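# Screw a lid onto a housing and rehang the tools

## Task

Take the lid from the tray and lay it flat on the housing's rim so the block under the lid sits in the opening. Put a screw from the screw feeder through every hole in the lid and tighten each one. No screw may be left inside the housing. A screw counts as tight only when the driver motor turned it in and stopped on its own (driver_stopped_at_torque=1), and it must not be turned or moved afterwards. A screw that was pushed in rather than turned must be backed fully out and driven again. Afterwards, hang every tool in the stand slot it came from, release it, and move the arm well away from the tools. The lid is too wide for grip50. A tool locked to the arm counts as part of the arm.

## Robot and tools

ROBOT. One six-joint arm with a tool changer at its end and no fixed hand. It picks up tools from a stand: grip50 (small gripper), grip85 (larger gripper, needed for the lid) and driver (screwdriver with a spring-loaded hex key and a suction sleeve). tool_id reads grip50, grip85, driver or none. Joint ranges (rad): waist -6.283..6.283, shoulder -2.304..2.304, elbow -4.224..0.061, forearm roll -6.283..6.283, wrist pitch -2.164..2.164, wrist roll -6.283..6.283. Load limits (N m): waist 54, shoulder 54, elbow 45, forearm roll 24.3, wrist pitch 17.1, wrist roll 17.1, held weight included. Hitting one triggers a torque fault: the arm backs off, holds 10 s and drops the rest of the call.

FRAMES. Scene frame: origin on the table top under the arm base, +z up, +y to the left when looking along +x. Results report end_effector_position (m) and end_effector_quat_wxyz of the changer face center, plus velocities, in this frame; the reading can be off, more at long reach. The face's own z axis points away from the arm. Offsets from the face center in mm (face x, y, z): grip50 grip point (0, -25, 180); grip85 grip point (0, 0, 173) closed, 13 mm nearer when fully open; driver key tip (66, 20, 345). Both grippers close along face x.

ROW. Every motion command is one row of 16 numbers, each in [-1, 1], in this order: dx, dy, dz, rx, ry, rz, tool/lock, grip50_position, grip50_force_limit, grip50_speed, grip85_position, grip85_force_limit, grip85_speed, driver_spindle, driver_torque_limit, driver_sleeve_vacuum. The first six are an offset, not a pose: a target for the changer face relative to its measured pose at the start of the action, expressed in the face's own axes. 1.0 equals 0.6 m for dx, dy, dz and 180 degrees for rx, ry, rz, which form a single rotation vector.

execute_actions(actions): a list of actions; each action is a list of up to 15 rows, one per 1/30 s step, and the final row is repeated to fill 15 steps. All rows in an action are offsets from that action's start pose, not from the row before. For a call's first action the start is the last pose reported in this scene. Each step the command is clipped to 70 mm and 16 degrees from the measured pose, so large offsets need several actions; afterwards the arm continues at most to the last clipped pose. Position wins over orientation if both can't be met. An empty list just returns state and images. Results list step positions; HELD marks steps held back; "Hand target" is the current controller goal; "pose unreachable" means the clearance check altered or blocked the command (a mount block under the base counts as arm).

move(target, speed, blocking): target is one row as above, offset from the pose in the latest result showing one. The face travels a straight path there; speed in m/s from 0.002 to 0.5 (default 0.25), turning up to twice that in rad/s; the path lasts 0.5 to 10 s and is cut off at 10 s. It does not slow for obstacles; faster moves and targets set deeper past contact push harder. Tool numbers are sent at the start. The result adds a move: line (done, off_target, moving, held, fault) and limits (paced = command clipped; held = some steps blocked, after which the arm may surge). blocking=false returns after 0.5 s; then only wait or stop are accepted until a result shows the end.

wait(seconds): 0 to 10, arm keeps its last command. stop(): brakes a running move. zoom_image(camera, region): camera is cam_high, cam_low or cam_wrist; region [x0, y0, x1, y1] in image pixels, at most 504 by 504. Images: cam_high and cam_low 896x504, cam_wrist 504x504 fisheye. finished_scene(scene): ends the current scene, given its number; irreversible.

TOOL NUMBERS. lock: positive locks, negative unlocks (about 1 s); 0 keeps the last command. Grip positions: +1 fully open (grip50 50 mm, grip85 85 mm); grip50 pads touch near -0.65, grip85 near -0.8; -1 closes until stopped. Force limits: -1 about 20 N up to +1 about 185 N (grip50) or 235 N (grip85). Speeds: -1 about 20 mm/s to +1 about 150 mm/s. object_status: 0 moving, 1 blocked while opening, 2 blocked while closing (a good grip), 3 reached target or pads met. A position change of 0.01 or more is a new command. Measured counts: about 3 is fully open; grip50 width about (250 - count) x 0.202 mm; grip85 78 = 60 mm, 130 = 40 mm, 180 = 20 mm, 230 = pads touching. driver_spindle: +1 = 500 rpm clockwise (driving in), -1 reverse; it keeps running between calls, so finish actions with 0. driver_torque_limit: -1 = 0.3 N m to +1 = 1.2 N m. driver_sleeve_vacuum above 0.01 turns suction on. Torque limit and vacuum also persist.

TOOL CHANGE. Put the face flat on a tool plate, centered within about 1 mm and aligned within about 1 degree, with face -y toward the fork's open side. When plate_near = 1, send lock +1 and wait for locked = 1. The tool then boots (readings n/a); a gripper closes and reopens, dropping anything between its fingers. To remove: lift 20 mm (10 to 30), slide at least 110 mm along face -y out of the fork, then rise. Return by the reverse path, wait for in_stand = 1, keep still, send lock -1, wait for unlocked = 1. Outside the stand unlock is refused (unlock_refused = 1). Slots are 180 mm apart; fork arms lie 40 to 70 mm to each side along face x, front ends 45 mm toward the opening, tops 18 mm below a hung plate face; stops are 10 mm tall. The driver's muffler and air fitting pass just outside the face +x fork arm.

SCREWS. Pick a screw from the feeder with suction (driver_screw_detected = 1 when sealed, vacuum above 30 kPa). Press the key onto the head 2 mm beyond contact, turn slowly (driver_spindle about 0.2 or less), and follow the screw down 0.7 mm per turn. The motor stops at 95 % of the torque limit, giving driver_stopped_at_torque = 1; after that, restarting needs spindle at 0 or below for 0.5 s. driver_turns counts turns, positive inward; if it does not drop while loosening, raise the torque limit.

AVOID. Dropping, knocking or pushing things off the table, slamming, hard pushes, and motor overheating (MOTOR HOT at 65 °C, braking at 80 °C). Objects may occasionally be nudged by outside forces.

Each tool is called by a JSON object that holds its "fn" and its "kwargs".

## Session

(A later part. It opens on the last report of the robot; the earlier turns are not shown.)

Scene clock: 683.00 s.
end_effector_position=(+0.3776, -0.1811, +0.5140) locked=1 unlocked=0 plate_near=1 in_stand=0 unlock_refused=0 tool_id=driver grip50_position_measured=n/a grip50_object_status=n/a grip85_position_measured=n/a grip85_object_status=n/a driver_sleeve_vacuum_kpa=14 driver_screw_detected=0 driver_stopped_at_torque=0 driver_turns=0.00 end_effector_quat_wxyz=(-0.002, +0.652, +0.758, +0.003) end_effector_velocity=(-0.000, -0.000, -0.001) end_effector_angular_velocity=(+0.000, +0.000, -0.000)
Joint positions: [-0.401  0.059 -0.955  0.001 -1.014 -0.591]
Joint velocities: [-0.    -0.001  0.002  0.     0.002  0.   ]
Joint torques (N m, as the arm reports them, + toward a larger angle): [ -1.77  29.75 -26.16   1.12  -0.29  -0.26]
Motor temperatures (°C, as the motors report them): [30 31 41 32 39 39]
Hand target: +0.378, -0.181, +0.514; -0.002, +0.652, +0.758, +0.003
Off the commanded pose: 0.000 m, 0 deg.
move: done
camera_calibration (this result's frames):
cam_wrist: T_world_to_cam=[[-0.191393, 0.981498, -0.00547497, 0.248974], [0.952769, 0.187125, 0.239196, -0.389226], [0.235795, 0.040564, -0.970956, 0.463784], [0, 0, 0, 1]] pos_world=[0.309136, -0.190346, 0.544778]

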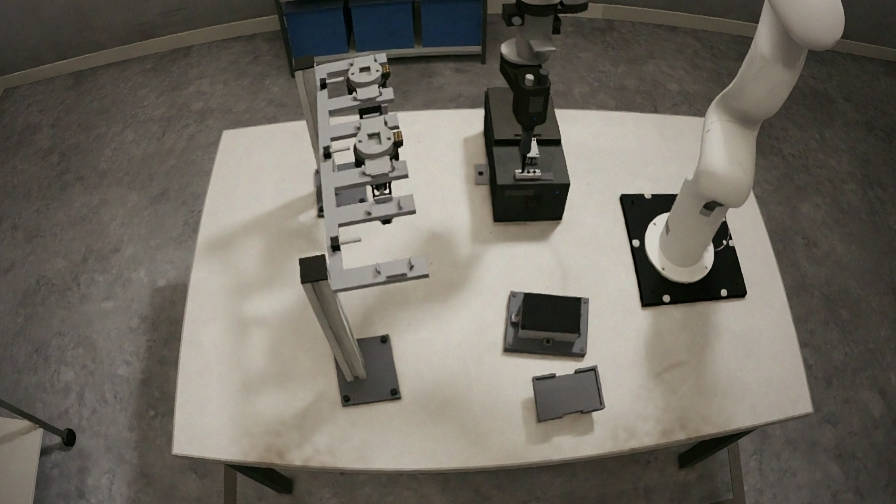

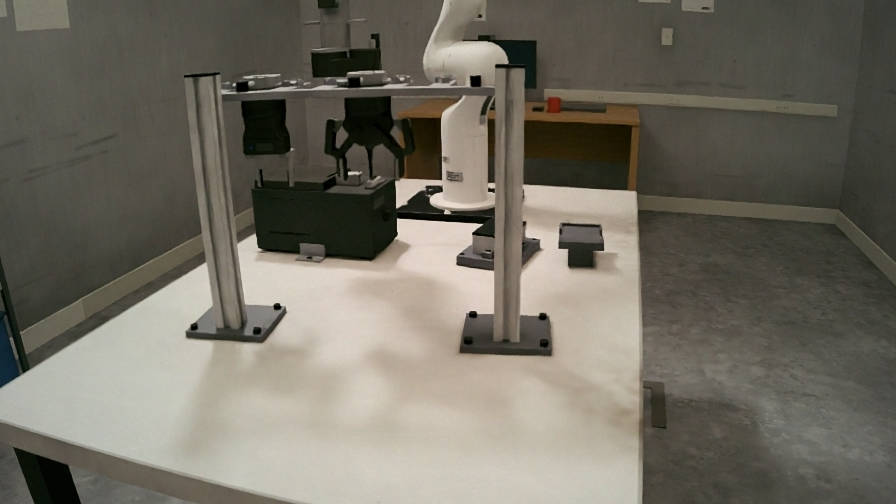

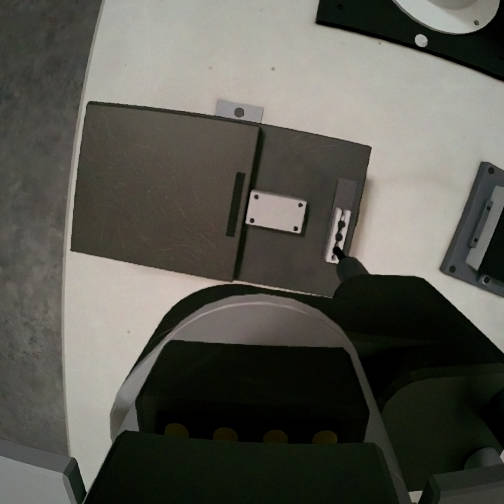

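{"fn": "execute_actions", "kwargs": {"actions": [[[0,0,0.0005,0,0,0,0,0,0,0,0,0,0,0,-1,1],[0,0,0.001,0,0,0,0,0,0,0,0,0,0,0,-1,1],[0,0,0.0015,0,0,0,0,0,0,0,0,0,0,0,-1,1],[0,0,0.002,0,0,0,0,0,0,0,0,0,0,0,-1,1]]]}}

Scene clock: 689.53 s.
end_effector_position=(+0.3776, -0.1811, +0.5128) locked=1 unlocked=0 plate_near=1 in_stand=0 unlock_refused=0 tool_id=driver grip50_position_measured=n/a grip50_object_status=n/a grip85_position_measured=n/a grip85_object_status=n/a driver_sleeve_vacuum_kpa=40 driver_screw_detected=1 driver_stopped_at_torque=0 driver_turns=0.00 end_effector_quat_wxyz=(-0.002, +0.652, +0.758, +0.003) end_effector_velocity=(+0.000, +0.000, -0.000) end_effector_angular_velocity=(+0.000, +0.001, +0.001)
Joint positions: [-0.401  0.058 -0.952  0.001 -1.011 -0.591]
Joint velocities: [ 0.001 -0.     0.    -0.    -0.    -0.   ]
Joint torques (N m, as the arm reports them, + toward a larger angle): [ -2.63  30.75 -26.29   1.06  -0.13  -0.3 ]
Motor temperatures (°C, as the motors report them): [30 31 41 32 39 39]
Hand target: +0.378, -0.181, +0.513; -0.002, +0.652, +0.758, +0.003
Off the commanded pose: 0.000 m, 0 deg.
Step readings (end_effector_position):
0: (+0.3776, -0.1811, +0.5140)
1: (+0.3776, -0.1811, +0.5140)
2: (+0.3776, -0.1811, +0.5139)
4: (+0.3776, -0.1811, +0.5137)
8: (+0.3776, -0.1811, +0.5129)
15: end_effector_position above
camera_calibration (this result's frames):
cam_wrist: T_world_to_cam=[[-0.191388, 0.981499, -0.00549079, 0.248969], [0.952765, 0.187123, 0.239214, -0.388953], [0.235816, 0.0405512, -0.970951, 0.462618], [0, 0, 0, 1]] pos_world=[0.309138, -0.190341, 0.54359]

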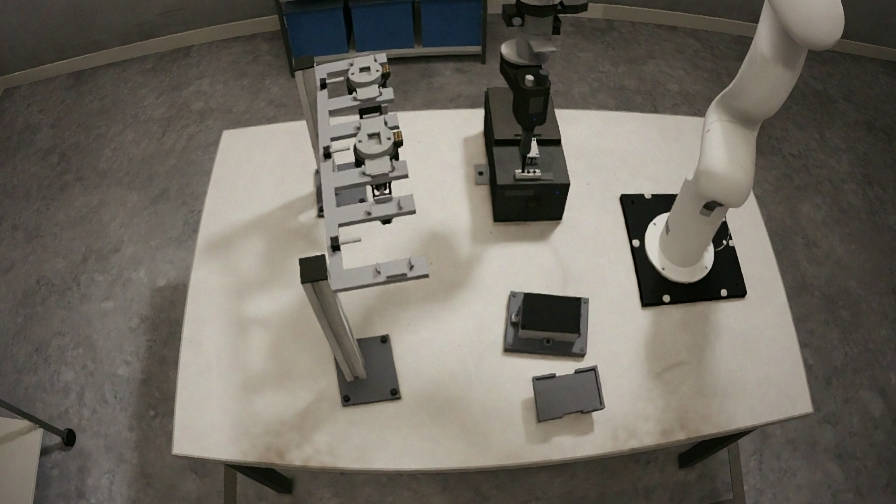

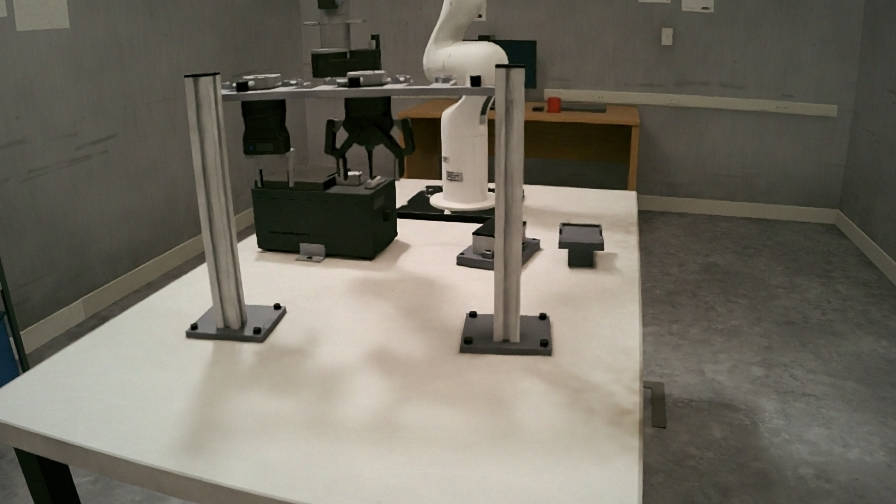

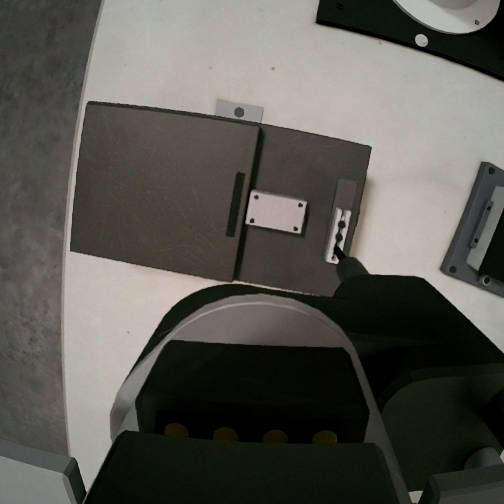

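{"fn": "execute_actions", "kwargs": {"actions": [[[0,0,0.0015,0,0,0,0,0,0,0,0,0,0,0,-1,1]]]}}

{"fn": "move", "kwargs": {"target": [0,0,-0.08,0,0,0,0,0,0,0,0,0,0,0,-1,1], "speed": 0.03}}

{"fn": "zoom_image", "kwargs": {"camera": "cam_wrist", "region": [300,200,370,270]}}

Scene clock: 705.70 s.
end_effector_position=(+0.3776, -0.1811, +0.5120) locked=1 unlocked=0 plate_near=1 in_stand=0 unlock_refused=0 tool_id=driver grip50_position_measured=n/a grip50_object_status=n/a grip85_position_measured=n/a grip85_object_status=n/a driver_sleeve_vacuum_kpa=40 driver_screw_detected=1 driver_stopped_at_torque=0 driver_turns=0.00 end_effector_quat_wxyz=(-0.002, +0.652, +0.758, +0.003) end_effector_velocity=(+0.000, -0.000, +0.000) end_effector_angular_velocity=(-0.000, -0.000, +0.000)
Joint positions: [-0.401  0.058 -0.951  0.001 -1.009 -0.591]
Joint velocities: [ 0. -0. -0. -0.  0.  0.]
Joint torques (N m, as the arm reports them, + toward a larger angle): [ -2.03  28.86 -25.32   0.28  -0.2   -0.34]
Motor temperatures (°C, as the motors report them): [30 31 41 32 39 39]
Hand target: +0.378, -0.181, +0.512; -0.002, +0.652, +0.758, +0.003
Off the commanded pose: 0.000 m, 0 deg.
Step readings (end_effector_position):
0: (+0.3776, -0.1811, +0.5128)
1: (+0.3776, -0.1811, +0.5128)
2: (+0.3776, -0.1811, +0.5127)
4: (+0.3776, -0.1811, +0.5123)
8: (+0.3776, -0.1811, +0.5120)
15: end_effector_position above
camera_calibration (this result's frames):
cam_wrist: T_world_to_cam=[[-0.191385, 0.9815, -0.00550074, 0.248964], [0.952763, 0.187122, 0.239225, -0.388746], [0.235828, 0.040543, -0.970949, 0.461744], [0, 0, 0, 1]] pos_world=[0.309138, -0.190336, 0.542697]

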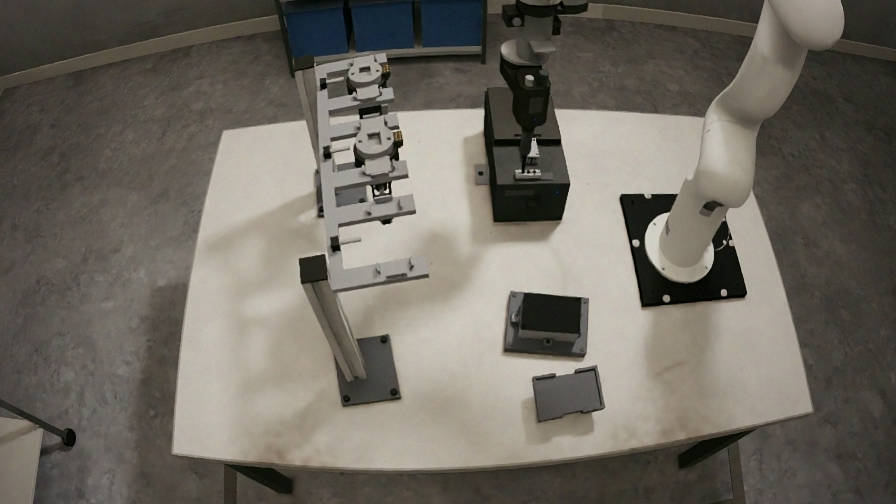

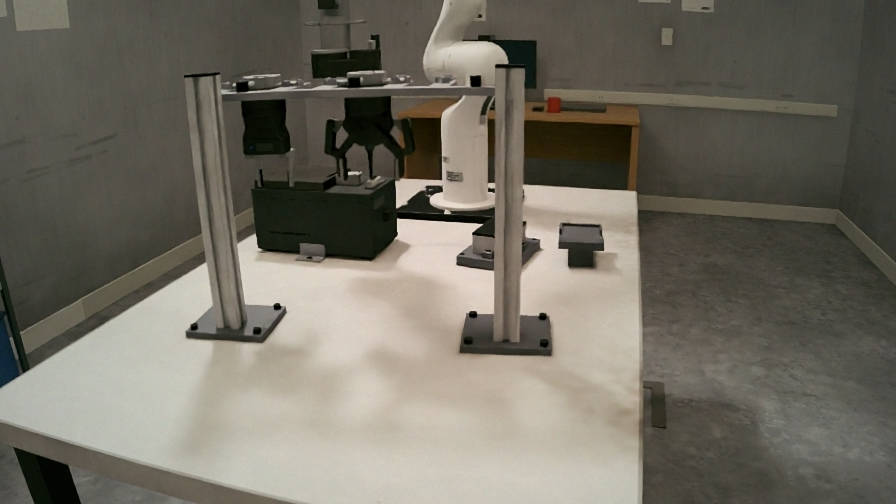

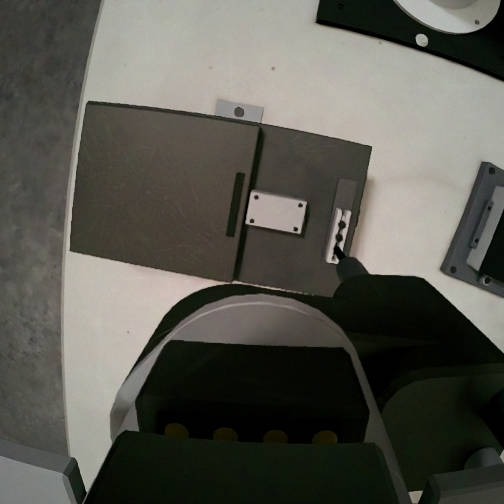

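Scene clock: 707.60 s.
end_effector_position=(+0.3777, -0.1814, +0.5598) locked=1 unlocked=0 plate_near=1 in_stand=0 unlock_refused=0 tool_id=driver grip50_position_measured=n/a grip50_object_status=n/a grip85_position_measured=n/a grip85_object_status=n/a driver_sleeve_vacuum_kpa=40 driver_screw_detected=1 driver_stopped_at_torque=0 driver_turns=0.00 end_effector_quat_wxyz=(-0.002, +0.652, +0.758, +0.003) end_effector_velocity=(-0.000, +0.000, +0.000) end_effector_angular_velocity=(+0.001, +0.001, -0.000)
Joint positions: [-0.401  0.079 -1.039  0.001 -1.118 -0.591]
Joint velocities: [-0.     0.    -0.     0.    -0.002 -0.   ]
Joint torques (N m, as the arm reports them, + toward a larger angle): [ -1.83  29.98 -26.51   1.16  -0.24  -0.3 ]
Motor temperatures (°C, as the motors report them): [30 31 41 32 39 39]
Hand target: +0.378, -0.181, +0.560; -0.002, +0.652, +0.758, +0.003
Off the commanded pose: 0.000 m, 0 deg.
move: done
camera_calibration (this result's frames):
cam_wrist: T_world_to_cam=[[-0.191547, 0.981469, -0.00536882, 0.249472], [0.952746, 0.187249, 0.239192, -0.400136], [0.235765, 0.0407014, -0.970957, 0.508295], [0, 0, 0, 1]] pos_world=[0.309176, -0.190611, 0.590581]

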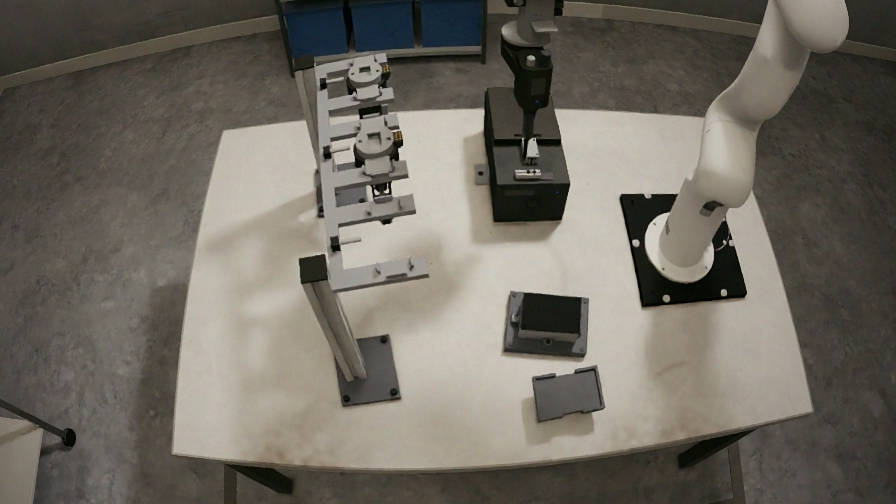

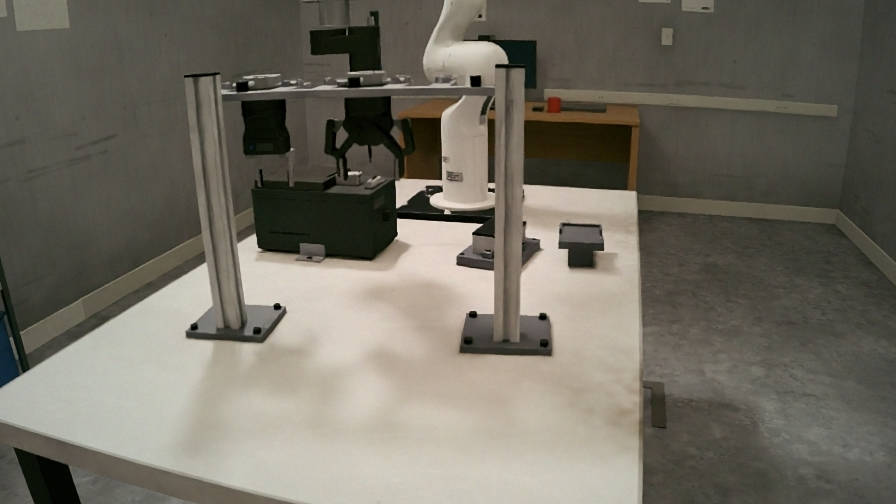

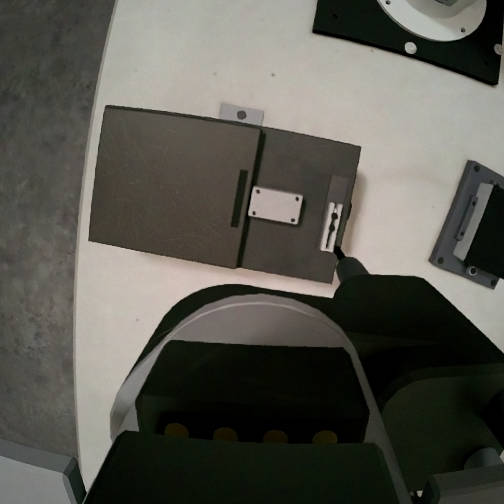

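Region (300, 200, 370, 270) of cam_wrist's 504x504 image, scaled by 7.200, with more detail than that image has.

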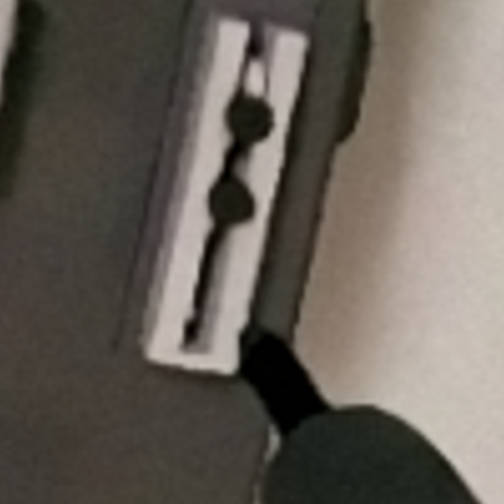

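{"fn": "move", "kwargs": {"target": [0.435,-0.1013,0.1,0,0,0,0,0,0,0,0,0,0,0,-1,1], "speed": 0.2}}

{"fn": "zoom_image", "kwargs": {"camera": "cam_wrist", "region": [290,190,400,300]}}

Scene clock: 734.13 s.
end_effector_position=(+0.2790, +0.0680, +0.5015) locked=1 unlocked=0 plate_near=1 in_stand=0 unlock_refused=0 tool_id=driver grip50_position_measured=n/a grip50_object_status=n/a grip85_position_measured=n/a grip85_object_status=n/a driver_sleeve_vacuum_kpa=40 driver_screw_detected=1 driver_stopped_at_torque=0 driver_turns=0.00 end_effector_quat_wxyz=(-0.003, +0.652, +0.758, +0.003) end_effector_velocity=(-0.000, +0.001, -0.000) end_effector_angular_velocity=(-0.000, +0.000, -0.002)
Joint positions: [ 0.287  0.412 -0.642  0.002 -1.054  0.097]
Joint velocities: [ 0.004 -0.     0.001 -0.     0.001  0.007]
Joint torques (N m, as the arm reports them, + toward a larger angle): [ -1.2    9.21 -27.05   1.07   0.52  -0.27]
Motor temperatures (°C, as the motors report them): [30 31 42 32 39 39]
Hand target: +0.279, +0.068, +0.501; -0.003, +0.652, +0.758, +0.003
Off the commanded pose: 0.000 m, 0 deg.
move: done
camera_calibration (this result's frames):
cam_wrist: T_world_to_cam=[[-0.191243, 0.981534, -0.00421084, -0.0152302], [0.952981, 0.186704, 0.238682, -0.338622], [0.23506, 0.0416334, -0.971089, 0.464958], [0, 0, 0, 1]] pos_world=[0.210494, 0.0588133, 0.532274]

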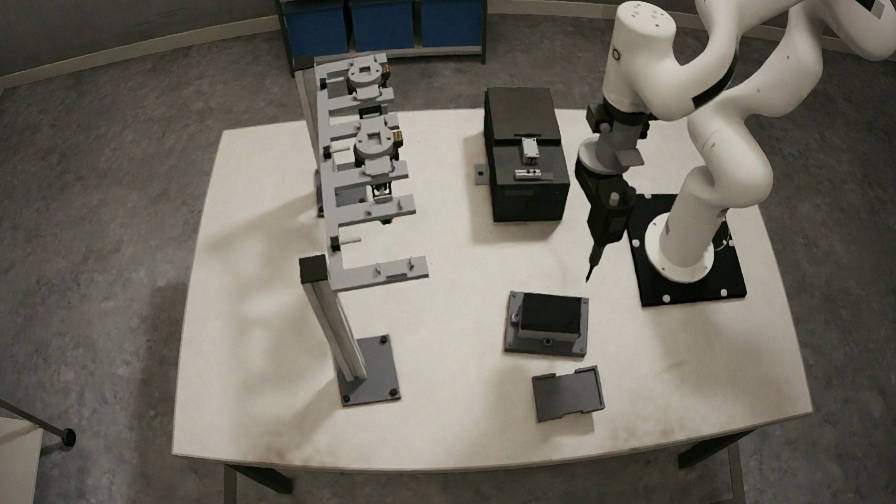

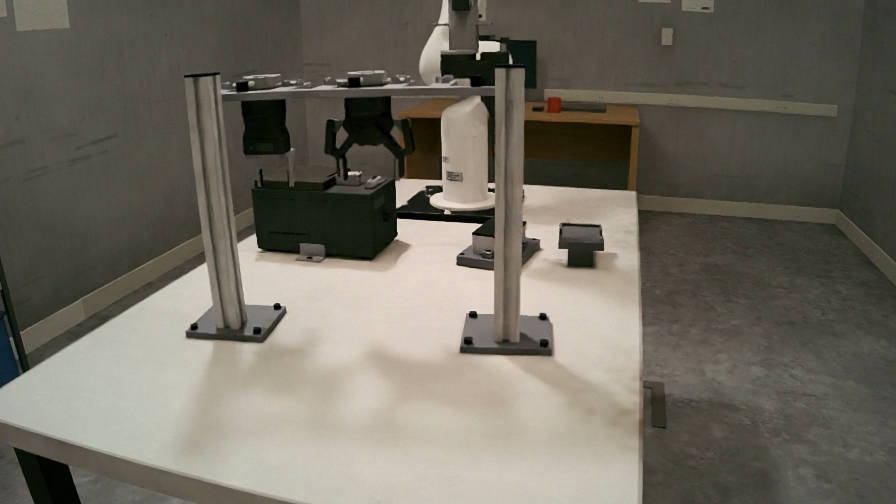

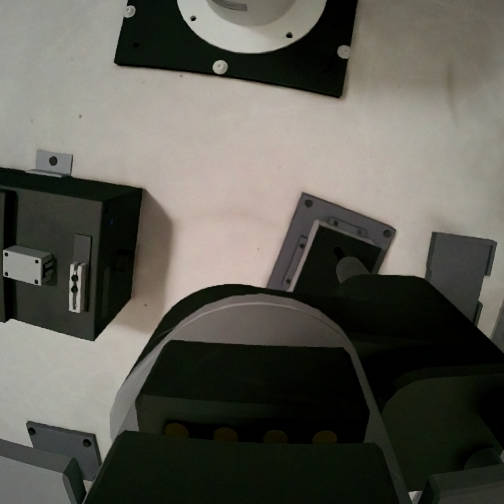

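Region (290, 190, 400, 300) of cam_wrist's 504x504 image, scaled by 4.582, with more detail than that image has.

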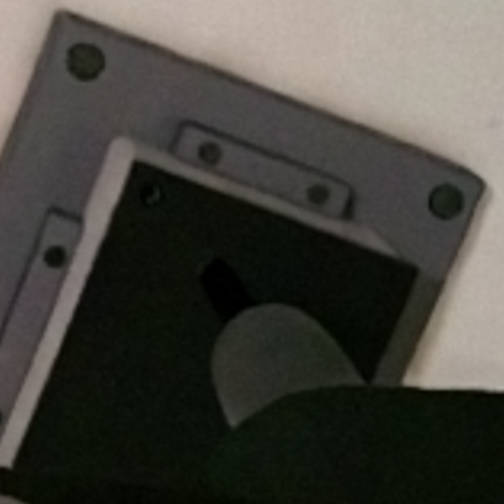

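{"fn": "move", "kwargs": {"target": [-0.0018,0.0007,0.0917,0,0,0,0,0,0,0,0,0,0,0,-1,1], "speed": 0.08}}

{"fn": "zoom_image", "kwargs": {"camera": "cam_wrist", "region": [310,215,360,265]}}

Scene clock: 744.23 s.
end_effector_position=(+0.2796, +0.0674, +0.4467) locked=1 unlocked=0 plate_near=1 in_stand=0 unlock_refused=0 tool_id=driver grip50_position_measured=n/a grip50_object_status=n/a grip85_position_measured=n/a grip85_object_status=n/a driver_sleeve_vacuum_kpa=40 driver_screw_detected=1 driver_stopped_at_torque=0 driver_turns=0.00 end_effector_quat_wxyz=(-0.002, +0.652, +0.758, +0.003) end_effector_velocity=(-0.000, -0.000, -0.001) end_effector_angular_velocity=(-0.000, -0.001, +0.000)
Joint positions: [ 0.284  0.368 -0.545  0.002 -0.914  0.093]
Joint velocities: [-0.     0.     0.002 -0.     0.003 -0.   ]
Joint torques (N m, as the arm reports them, + toward a larger angle): [ -2.48  10.36 -26.03   0.67   0.48  -0.25]
Motor temperatures (°C, as the motors report them): [30 31 42 32 39 39]
Hand target: +0.279, +0.067, +0.446; -0.003, +0.652, +0.758, +0.003
Off the commanded pose: 0.000 m, 0 deg.
move: done
camera_calibration (this result's frames):
cam_wrist: T_world_to_cam=[[-0.191035, 0.981574, -0.00431747, -0.0147047], [0.952916, 0.186509, 0.239092, -0.326149], [0.235491, 0.0415607, -0.970987, 0.411459], [0, 0, 0, 1]] pos_world=[0.211088, 0.058163, 0.477437]

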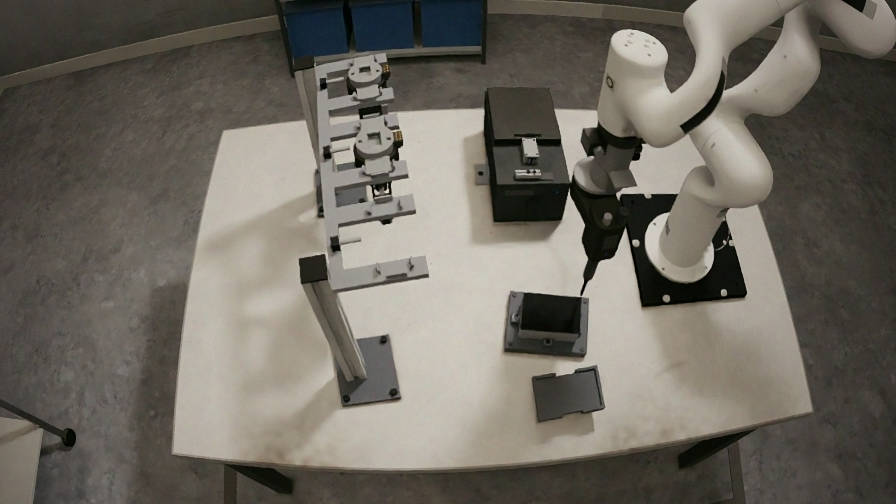

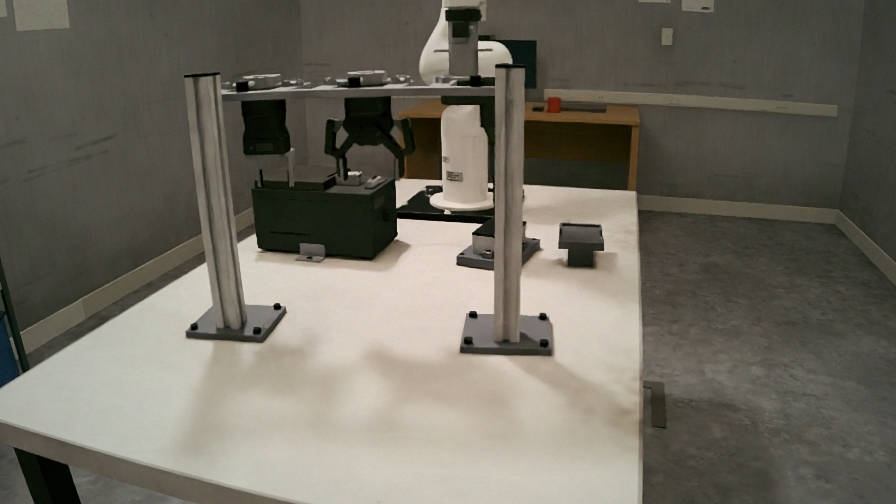

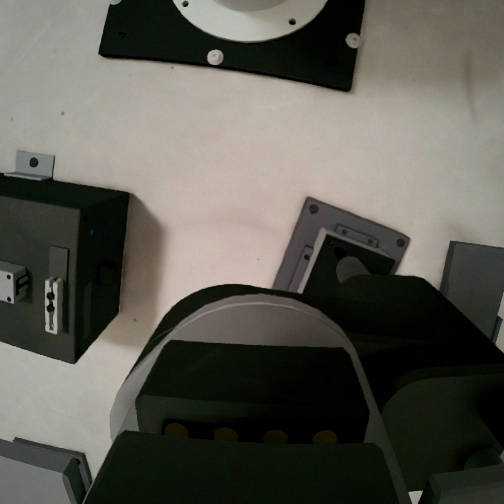

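Region (310, 215, 360, 265) of cam_wrist's 504x504 image, scaled by 10.080, with more detail than that image has.

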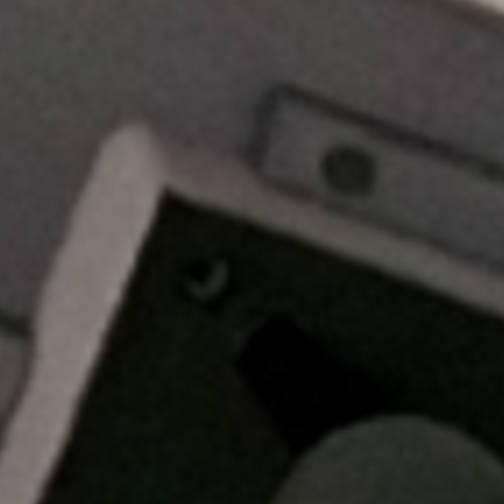

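{"fn": "move", "kwargs": {"target": [-0.0005,0.0015,0.0228,0,0,0,0,0,0,0,0,0,0,0,-1,1], "speed": 0.02}}

{"fn": "zoom_image", "kwargs": {"camera": "cam_wrist", "region": [310,215,360,265]}}

Scene clock: 757.90 s.
end_effector_position=(+0.2805, +0.0673, +0.4331) locked=1 unlocked=0 plate_near=1 in_stand=0 unlock_refused=0 tool_id=driver grip50_position_measured=n/a grip50_object_status=n/a grip85_position_measured=n/a grip85_object_status=n/a driver_sleeve_vacuum_kpa=40 driver_screw_detected=1 driver_stopped_at_torque=0 driver_turns=0.00 end_effector_quat_wxyz=(-0.002, +0.652, +0.758, +0.003) end_effector_velocity=(+0.001, +0.000, -0.001) end_effector_angular_velocity=(+0.001, -0.002, -0.000)
Joint positions: [ 0.282  0.351 -0.526  0.002 -0.876  0.092]
Joint velocities: [ 0.    -0.001  0.     0.001  0.004 -0.   ]
Joint torques (N m, as the arm reports them, + toward a larger angle): [ -1.6   10.61 -25.62   0.77   0.49  -0.26]
Motor temperatures (°C, as the motors report them): [30 31 42 32 39 39]
Hand target: +0.280, +0.067, +0.433; -0.002, +0.652, +0.758, +0.003
Off the commanded pose: 0.000 m, 0 deg.
move: done
camera_calibration (this result's frames):
cam_wrist: T_world_to_cam=[[-0.190985, 0.981583, -0.00435947, -0.0145008], [0.952924, 0.186471, 0.239092, -0.323764], [0.235501, 0.0415087, -0.970987, 0.398041], [0, 0, 0, 1]] pos_world=[0.212013, 0.058084, 0.463838]

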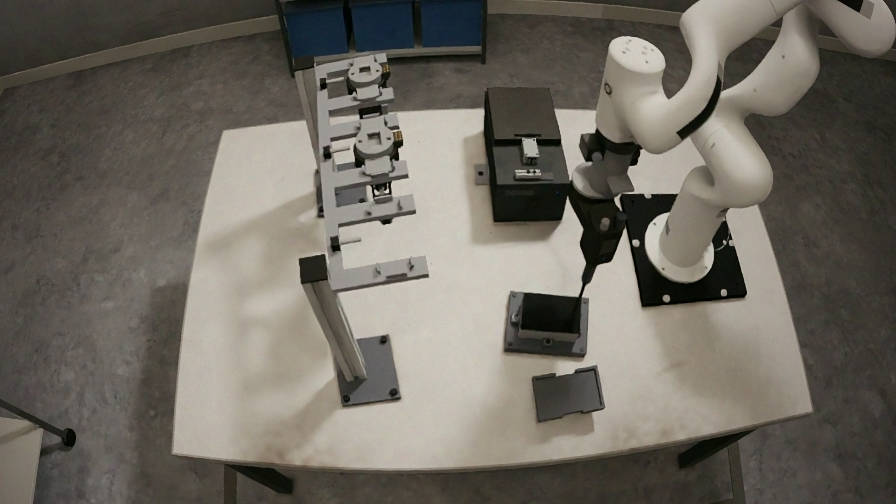

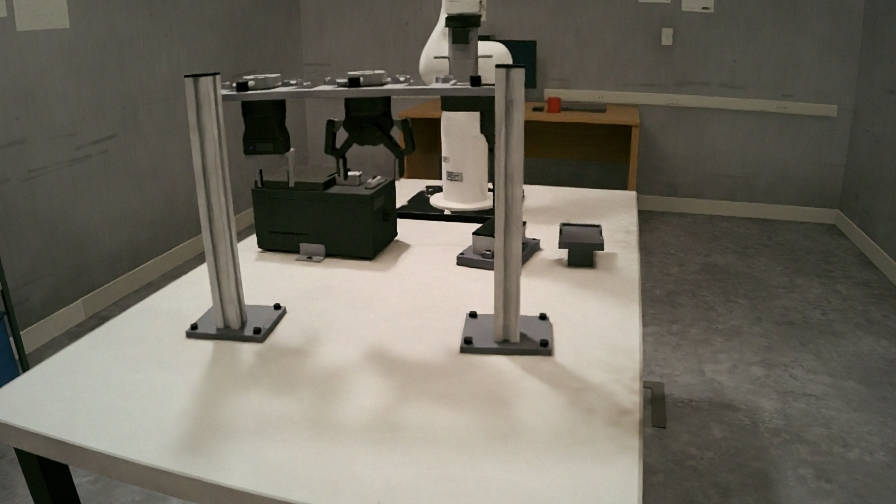

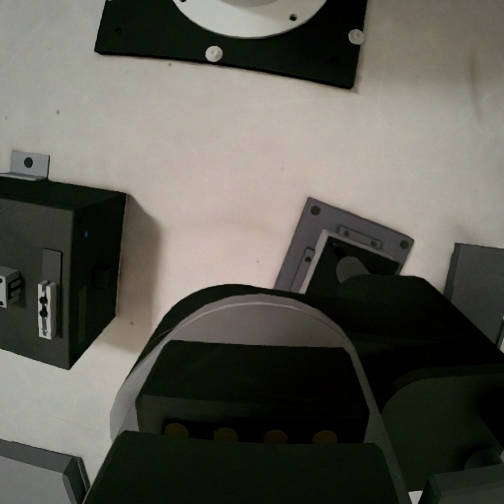

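Region (310, 215, 360, 265) of cam_wrist's 504x504 image, scaled by 10.080, with more detail than that image has.

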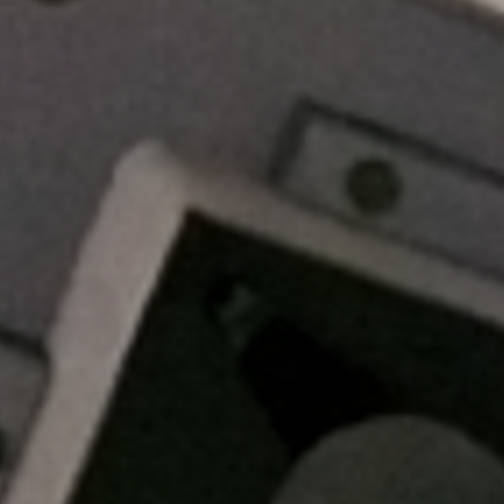

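{"fn": "move", "kwargs": {"target": [-0.0005,0,0.016,0,0,0,0,0,0,0,0,0,0,0,-1,1], "speed": 0.008}}

{"fn": "zoom_image", "kwargs": {"camera": "cam_wrist", "region": [310,215,360,265]}}

Scene clock: 768.40 s.
end_effector_position=(+0.2806, +0.0671, +0.4236) locked=1 unlocked=0 plate_near=1 in_stand=0 unlock_refused=0 tool_id=driver grip50_position_measured=n/a grip50_object_status=n/a grip85_position_measured=n/a grip85_object_status=n/a driver_sleeve_vacuum_kpa=39 driver_screw_detected=1 driver_stopped_at_torque=0 driver_turns=0.00 end_effector_quat_wxyz=(-0.002, +0.652, +0.758, +0.003) end_effector_velocity=(+0.000, +0.000, -0.000) end_effector_angular_velocity=(+0.001, -0.002, -0.000)
Joint positions: [ 0.281  0.339 -0.511  0.002 -0.85   0.091]
Joint velocities: [-0.    -0.     0.001  0.     0.004 -0.   ]
Joint torques (N m, as the arm reports them, + toward a larger angle): [ -1.16  10.22 -24.66   0.77   0.24  -0.25]
Motor temperatures (°C, as the motors report them): [30 31 42 32 39 39]
Hand target: +0.281, +0.067, +0.423; -0.002, +0.652, +0.758, +0.003
Off the commanded pose: 0.000 m, 0 deg.
move: done
camera_calibration (this result's frames):
cam_wrist: T_world_to_cam=[[-0.190914, 0.981597, -0.0043772, -0.0143123], [0.952847, 0.18639, 0.239459, -0.321689], [0.235868, 0.0415452, -0.970897, 0.38866], [0, 0, 0, 1]] pos_world=[0.212116, 0.0578616, 0.454317]

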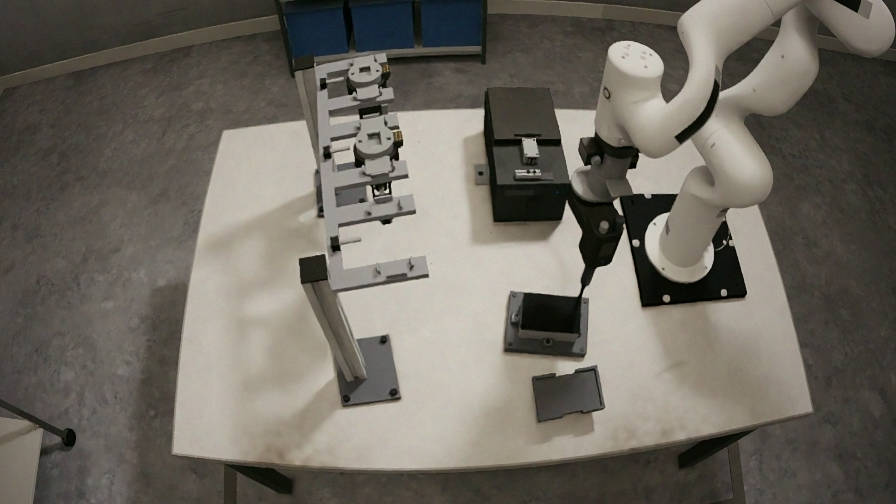

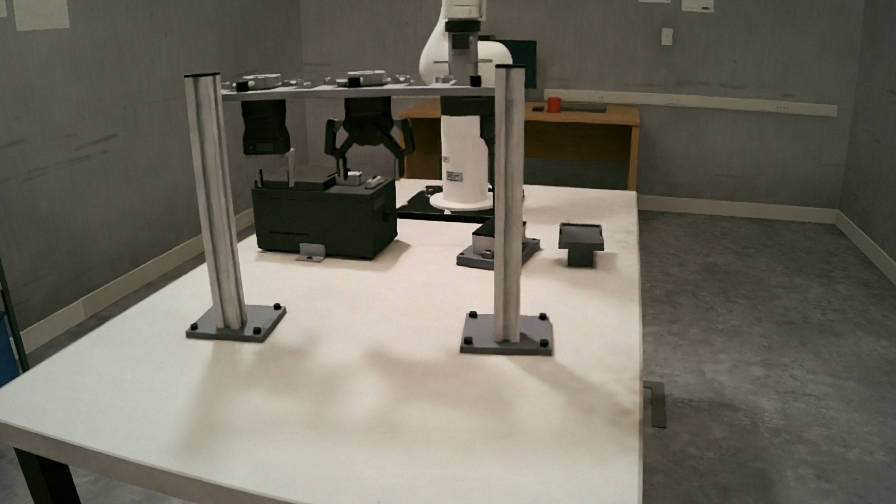

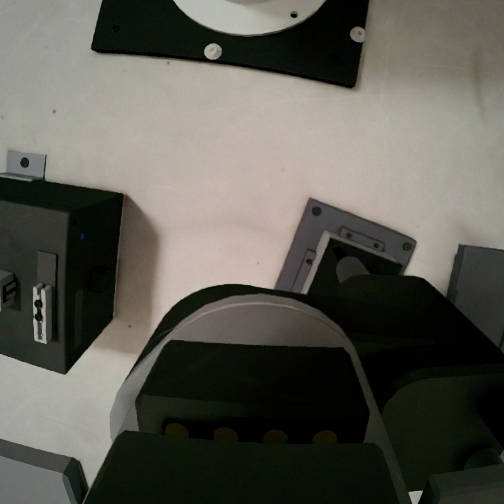

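Region (310, 215, 360, 265) of cam_wrist's 504x504 image, scaled by 10.080, with more detail than that image has.

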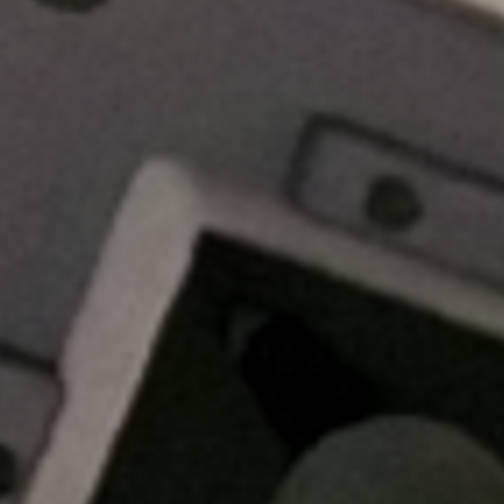

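{"fn": "execute_actions", "kwargs": {"actions": []}}

Scene clock: 794.97 s.
end_effector_position=(+0.2805, +0.0670, +0.4235) locked=1 unlocked=0 plate_near=1 in_stand=0 unlock_refused=0 tool_id=driver grip50_position_measured=n/a grip50_object_status=n/a grip85_position_measured=n/a grip85_object_status=n/a driver_sleeve_vacuum_kpa=31 driver_screw_detected=1 driver_stopped_at_torque=0 driver_turns=0.00 end_effector_quat_wxyz=(-0.002, +0.652, +0.758, +0.003) end_effector_velocity=(-0.000, -0.000, -0.000) end_effector_angular_velocity=(+0.000, -0.001, -0.001)
Joint positions: [ 0.281  0.339 -0.511  0.002 -0.85   0.091]
Joint velocities: [-0.     0.     0.     0.     0.     0.001]
Joint torques (N m, as the arm reports them, + toward a larger angle): [ -1.15  11.71 -25.51   0.79   0.51  -0.4 ]
Motor temperatures (°C, as the motors report them): [30 31 42 32 39 39]
Hand target: +0.281, +0.067, +0.423; -0.002, +0.652, +0.758, +0.003
Off the commanded pose: 0.000 m, 0 deg.
camera_calibration (this result's frames):
cam_wrist: T_world_to_cam=[[-0.190951, 0.98159, -0.0043901, -0.0142952], [0.952928, 0.186445, 0.239095, -0.321463], [0.235511, 0.0414719, -0.970986, 0.388717], [0, 0, 0, 1]] pos_world=[0.212055, 0.0578464, 0.454236]

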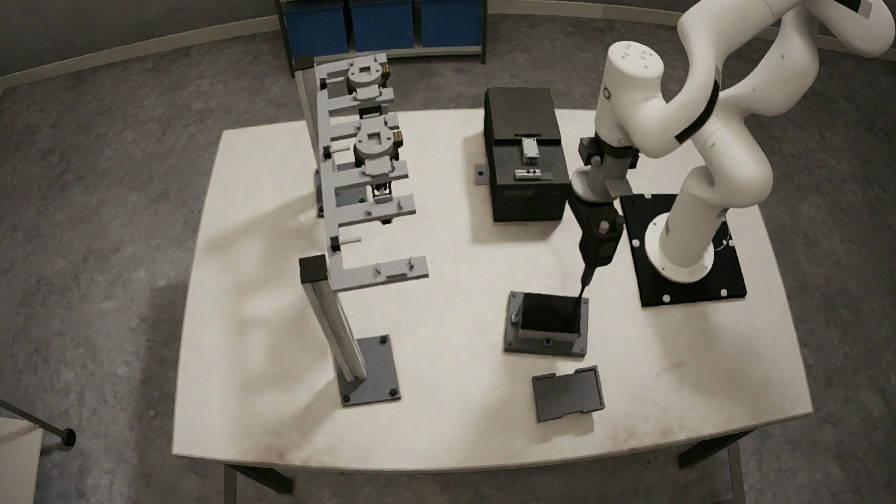

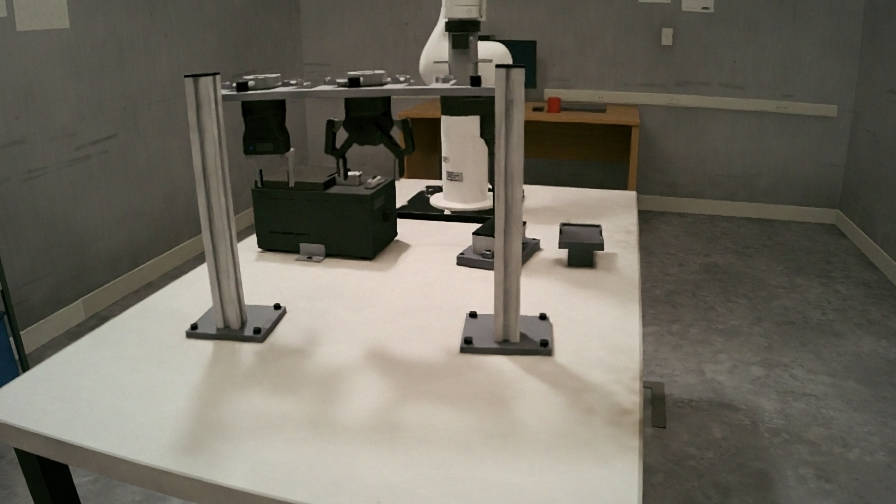

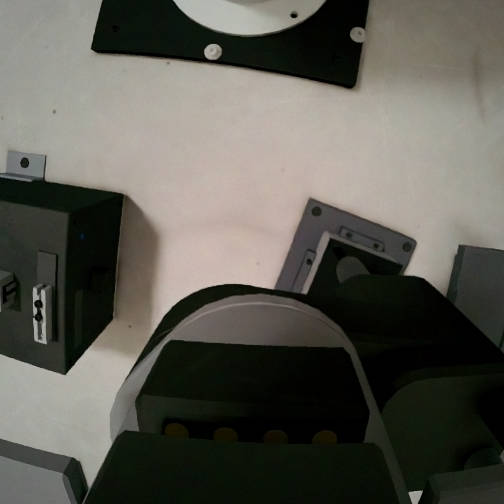

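{"fn": "execute_actions", "kwargs": {"actions": [[[0,0,0.0015,0,0,0,0,0,0,0,0,0,0,0,-1,1]],[[0,0,0.0015,0,0,0,0,0,0,0,0,0,0,0,-1,1]],[[0,0,0.0015,0,0,0,0,0,0,0,0,0,0,0,-1,1]]]}}

Scene clock: 804.43 s.
end_effector_position=(+0.2805, +0.0671, +0.4208) locked=1 unlocked=0 plate_near=1 in_stand=0 unlock_refused=0 tool_id=driver grip50_position_measured=n/a grip50_object_status=n/a grip85_position_measured=n/a grip85_object_status=n/a driver_sleeve_vacuum_kpa=29 driver_screw_detected=0 driver_stopped_at_torque=0 driver_turns=0.00 end_effector_quat_wxyz=(-0.002, +0.652, +0.758, +0.003) end_effector_velocity=(+0.000, +0.000, +0.000) end_effector_angular_velocity=(+0.001, -0.001, +0.001)
Joint positions: [ 0.281  0.336 -0.507  0.002 -0.842  0.091]
Joint velocities: [ 0.001  0.001 -0.001  0.     0.     0.   ]
Joint torques (N m, as the arm reports them, + toward a larger angle): [ -1.19  11.53 -25.49   0.59   0.4   -0.2 ]
Motor temperatures (°C, as the motors report them): [30 31 42 32 39 39]
Hand target: +0.281, +0.067, +0.421; -0.002, +0.652, +0.758, +0.003
Off the commanded pose: 0.000 m, 0 deg.
Step readings (end_effector_position; steps 1 to 15: 1st action; 16 to 30: 2nd action; 31 to 45: 3rd action):
0: (+0.2805, +0.0670, +0.4235)
1: (+0.2805, +0.0670, +0.4235)
2: (+0.2806, +0.0671, +0.4234)
4: (+0.2806, +0.0671, +0.4229)
8: (+0.2805, +0.0671, +0.4226)
15: (+0.2805, +0.0671, +0.4226)
16: (+0.2805, +0.0671, +0.4226)
17: (+0.2806, +0.0671, +0.4225)
19: (+0.2806, +0.0671, +0.4220)
23: (+0.2805, +0.0671, +0.4217)
30: (+0.2805, +0.0671, +0.4217)
31: (+0.2805, +0.0671, +0.4217)
32: (+0.2806, +0.0671, +0.4216)
34: (+0.2806, +0.0671, +0.4211)
38: (+0.2805, +0.0671, +0.4208)
45: end_effector_position above
camera_calibration (this result's frames):
cam_wrist: T_world_to_cam=[[-0.190944, 0.981591, -0.00439738, -0.0143217], [0.952927, 0.18644, 0.239102, -0.320829], [0.235521, 0.0414648, -0.970984, 0.386108], [0, 0, 0, 1]] pos_world=[0.212056, 0.0578634, 0.451553]

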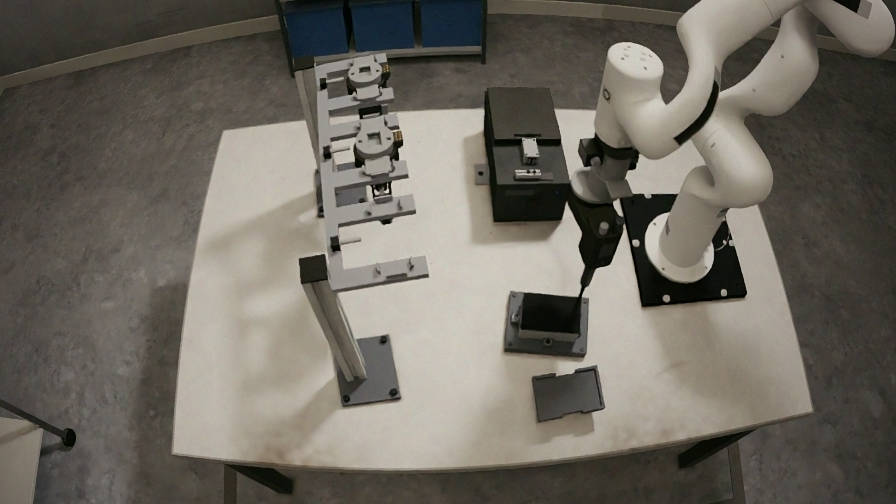

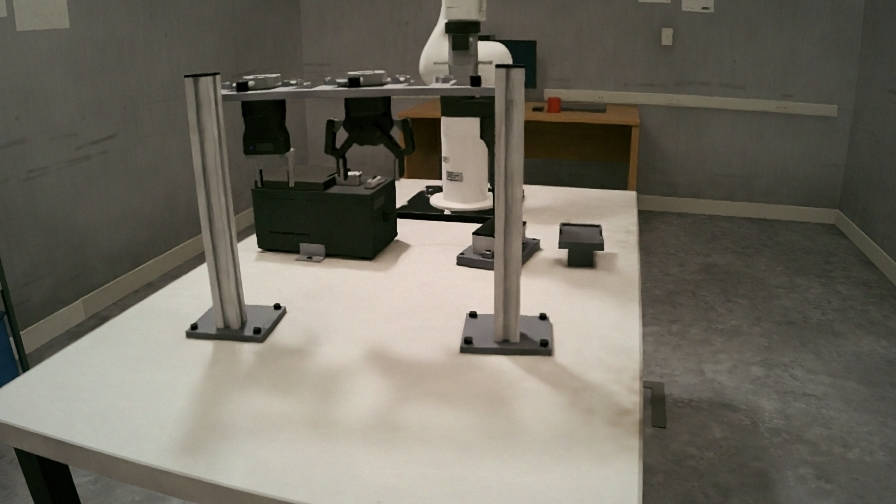

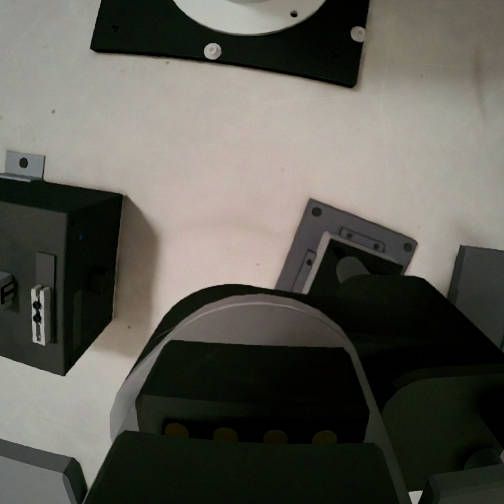

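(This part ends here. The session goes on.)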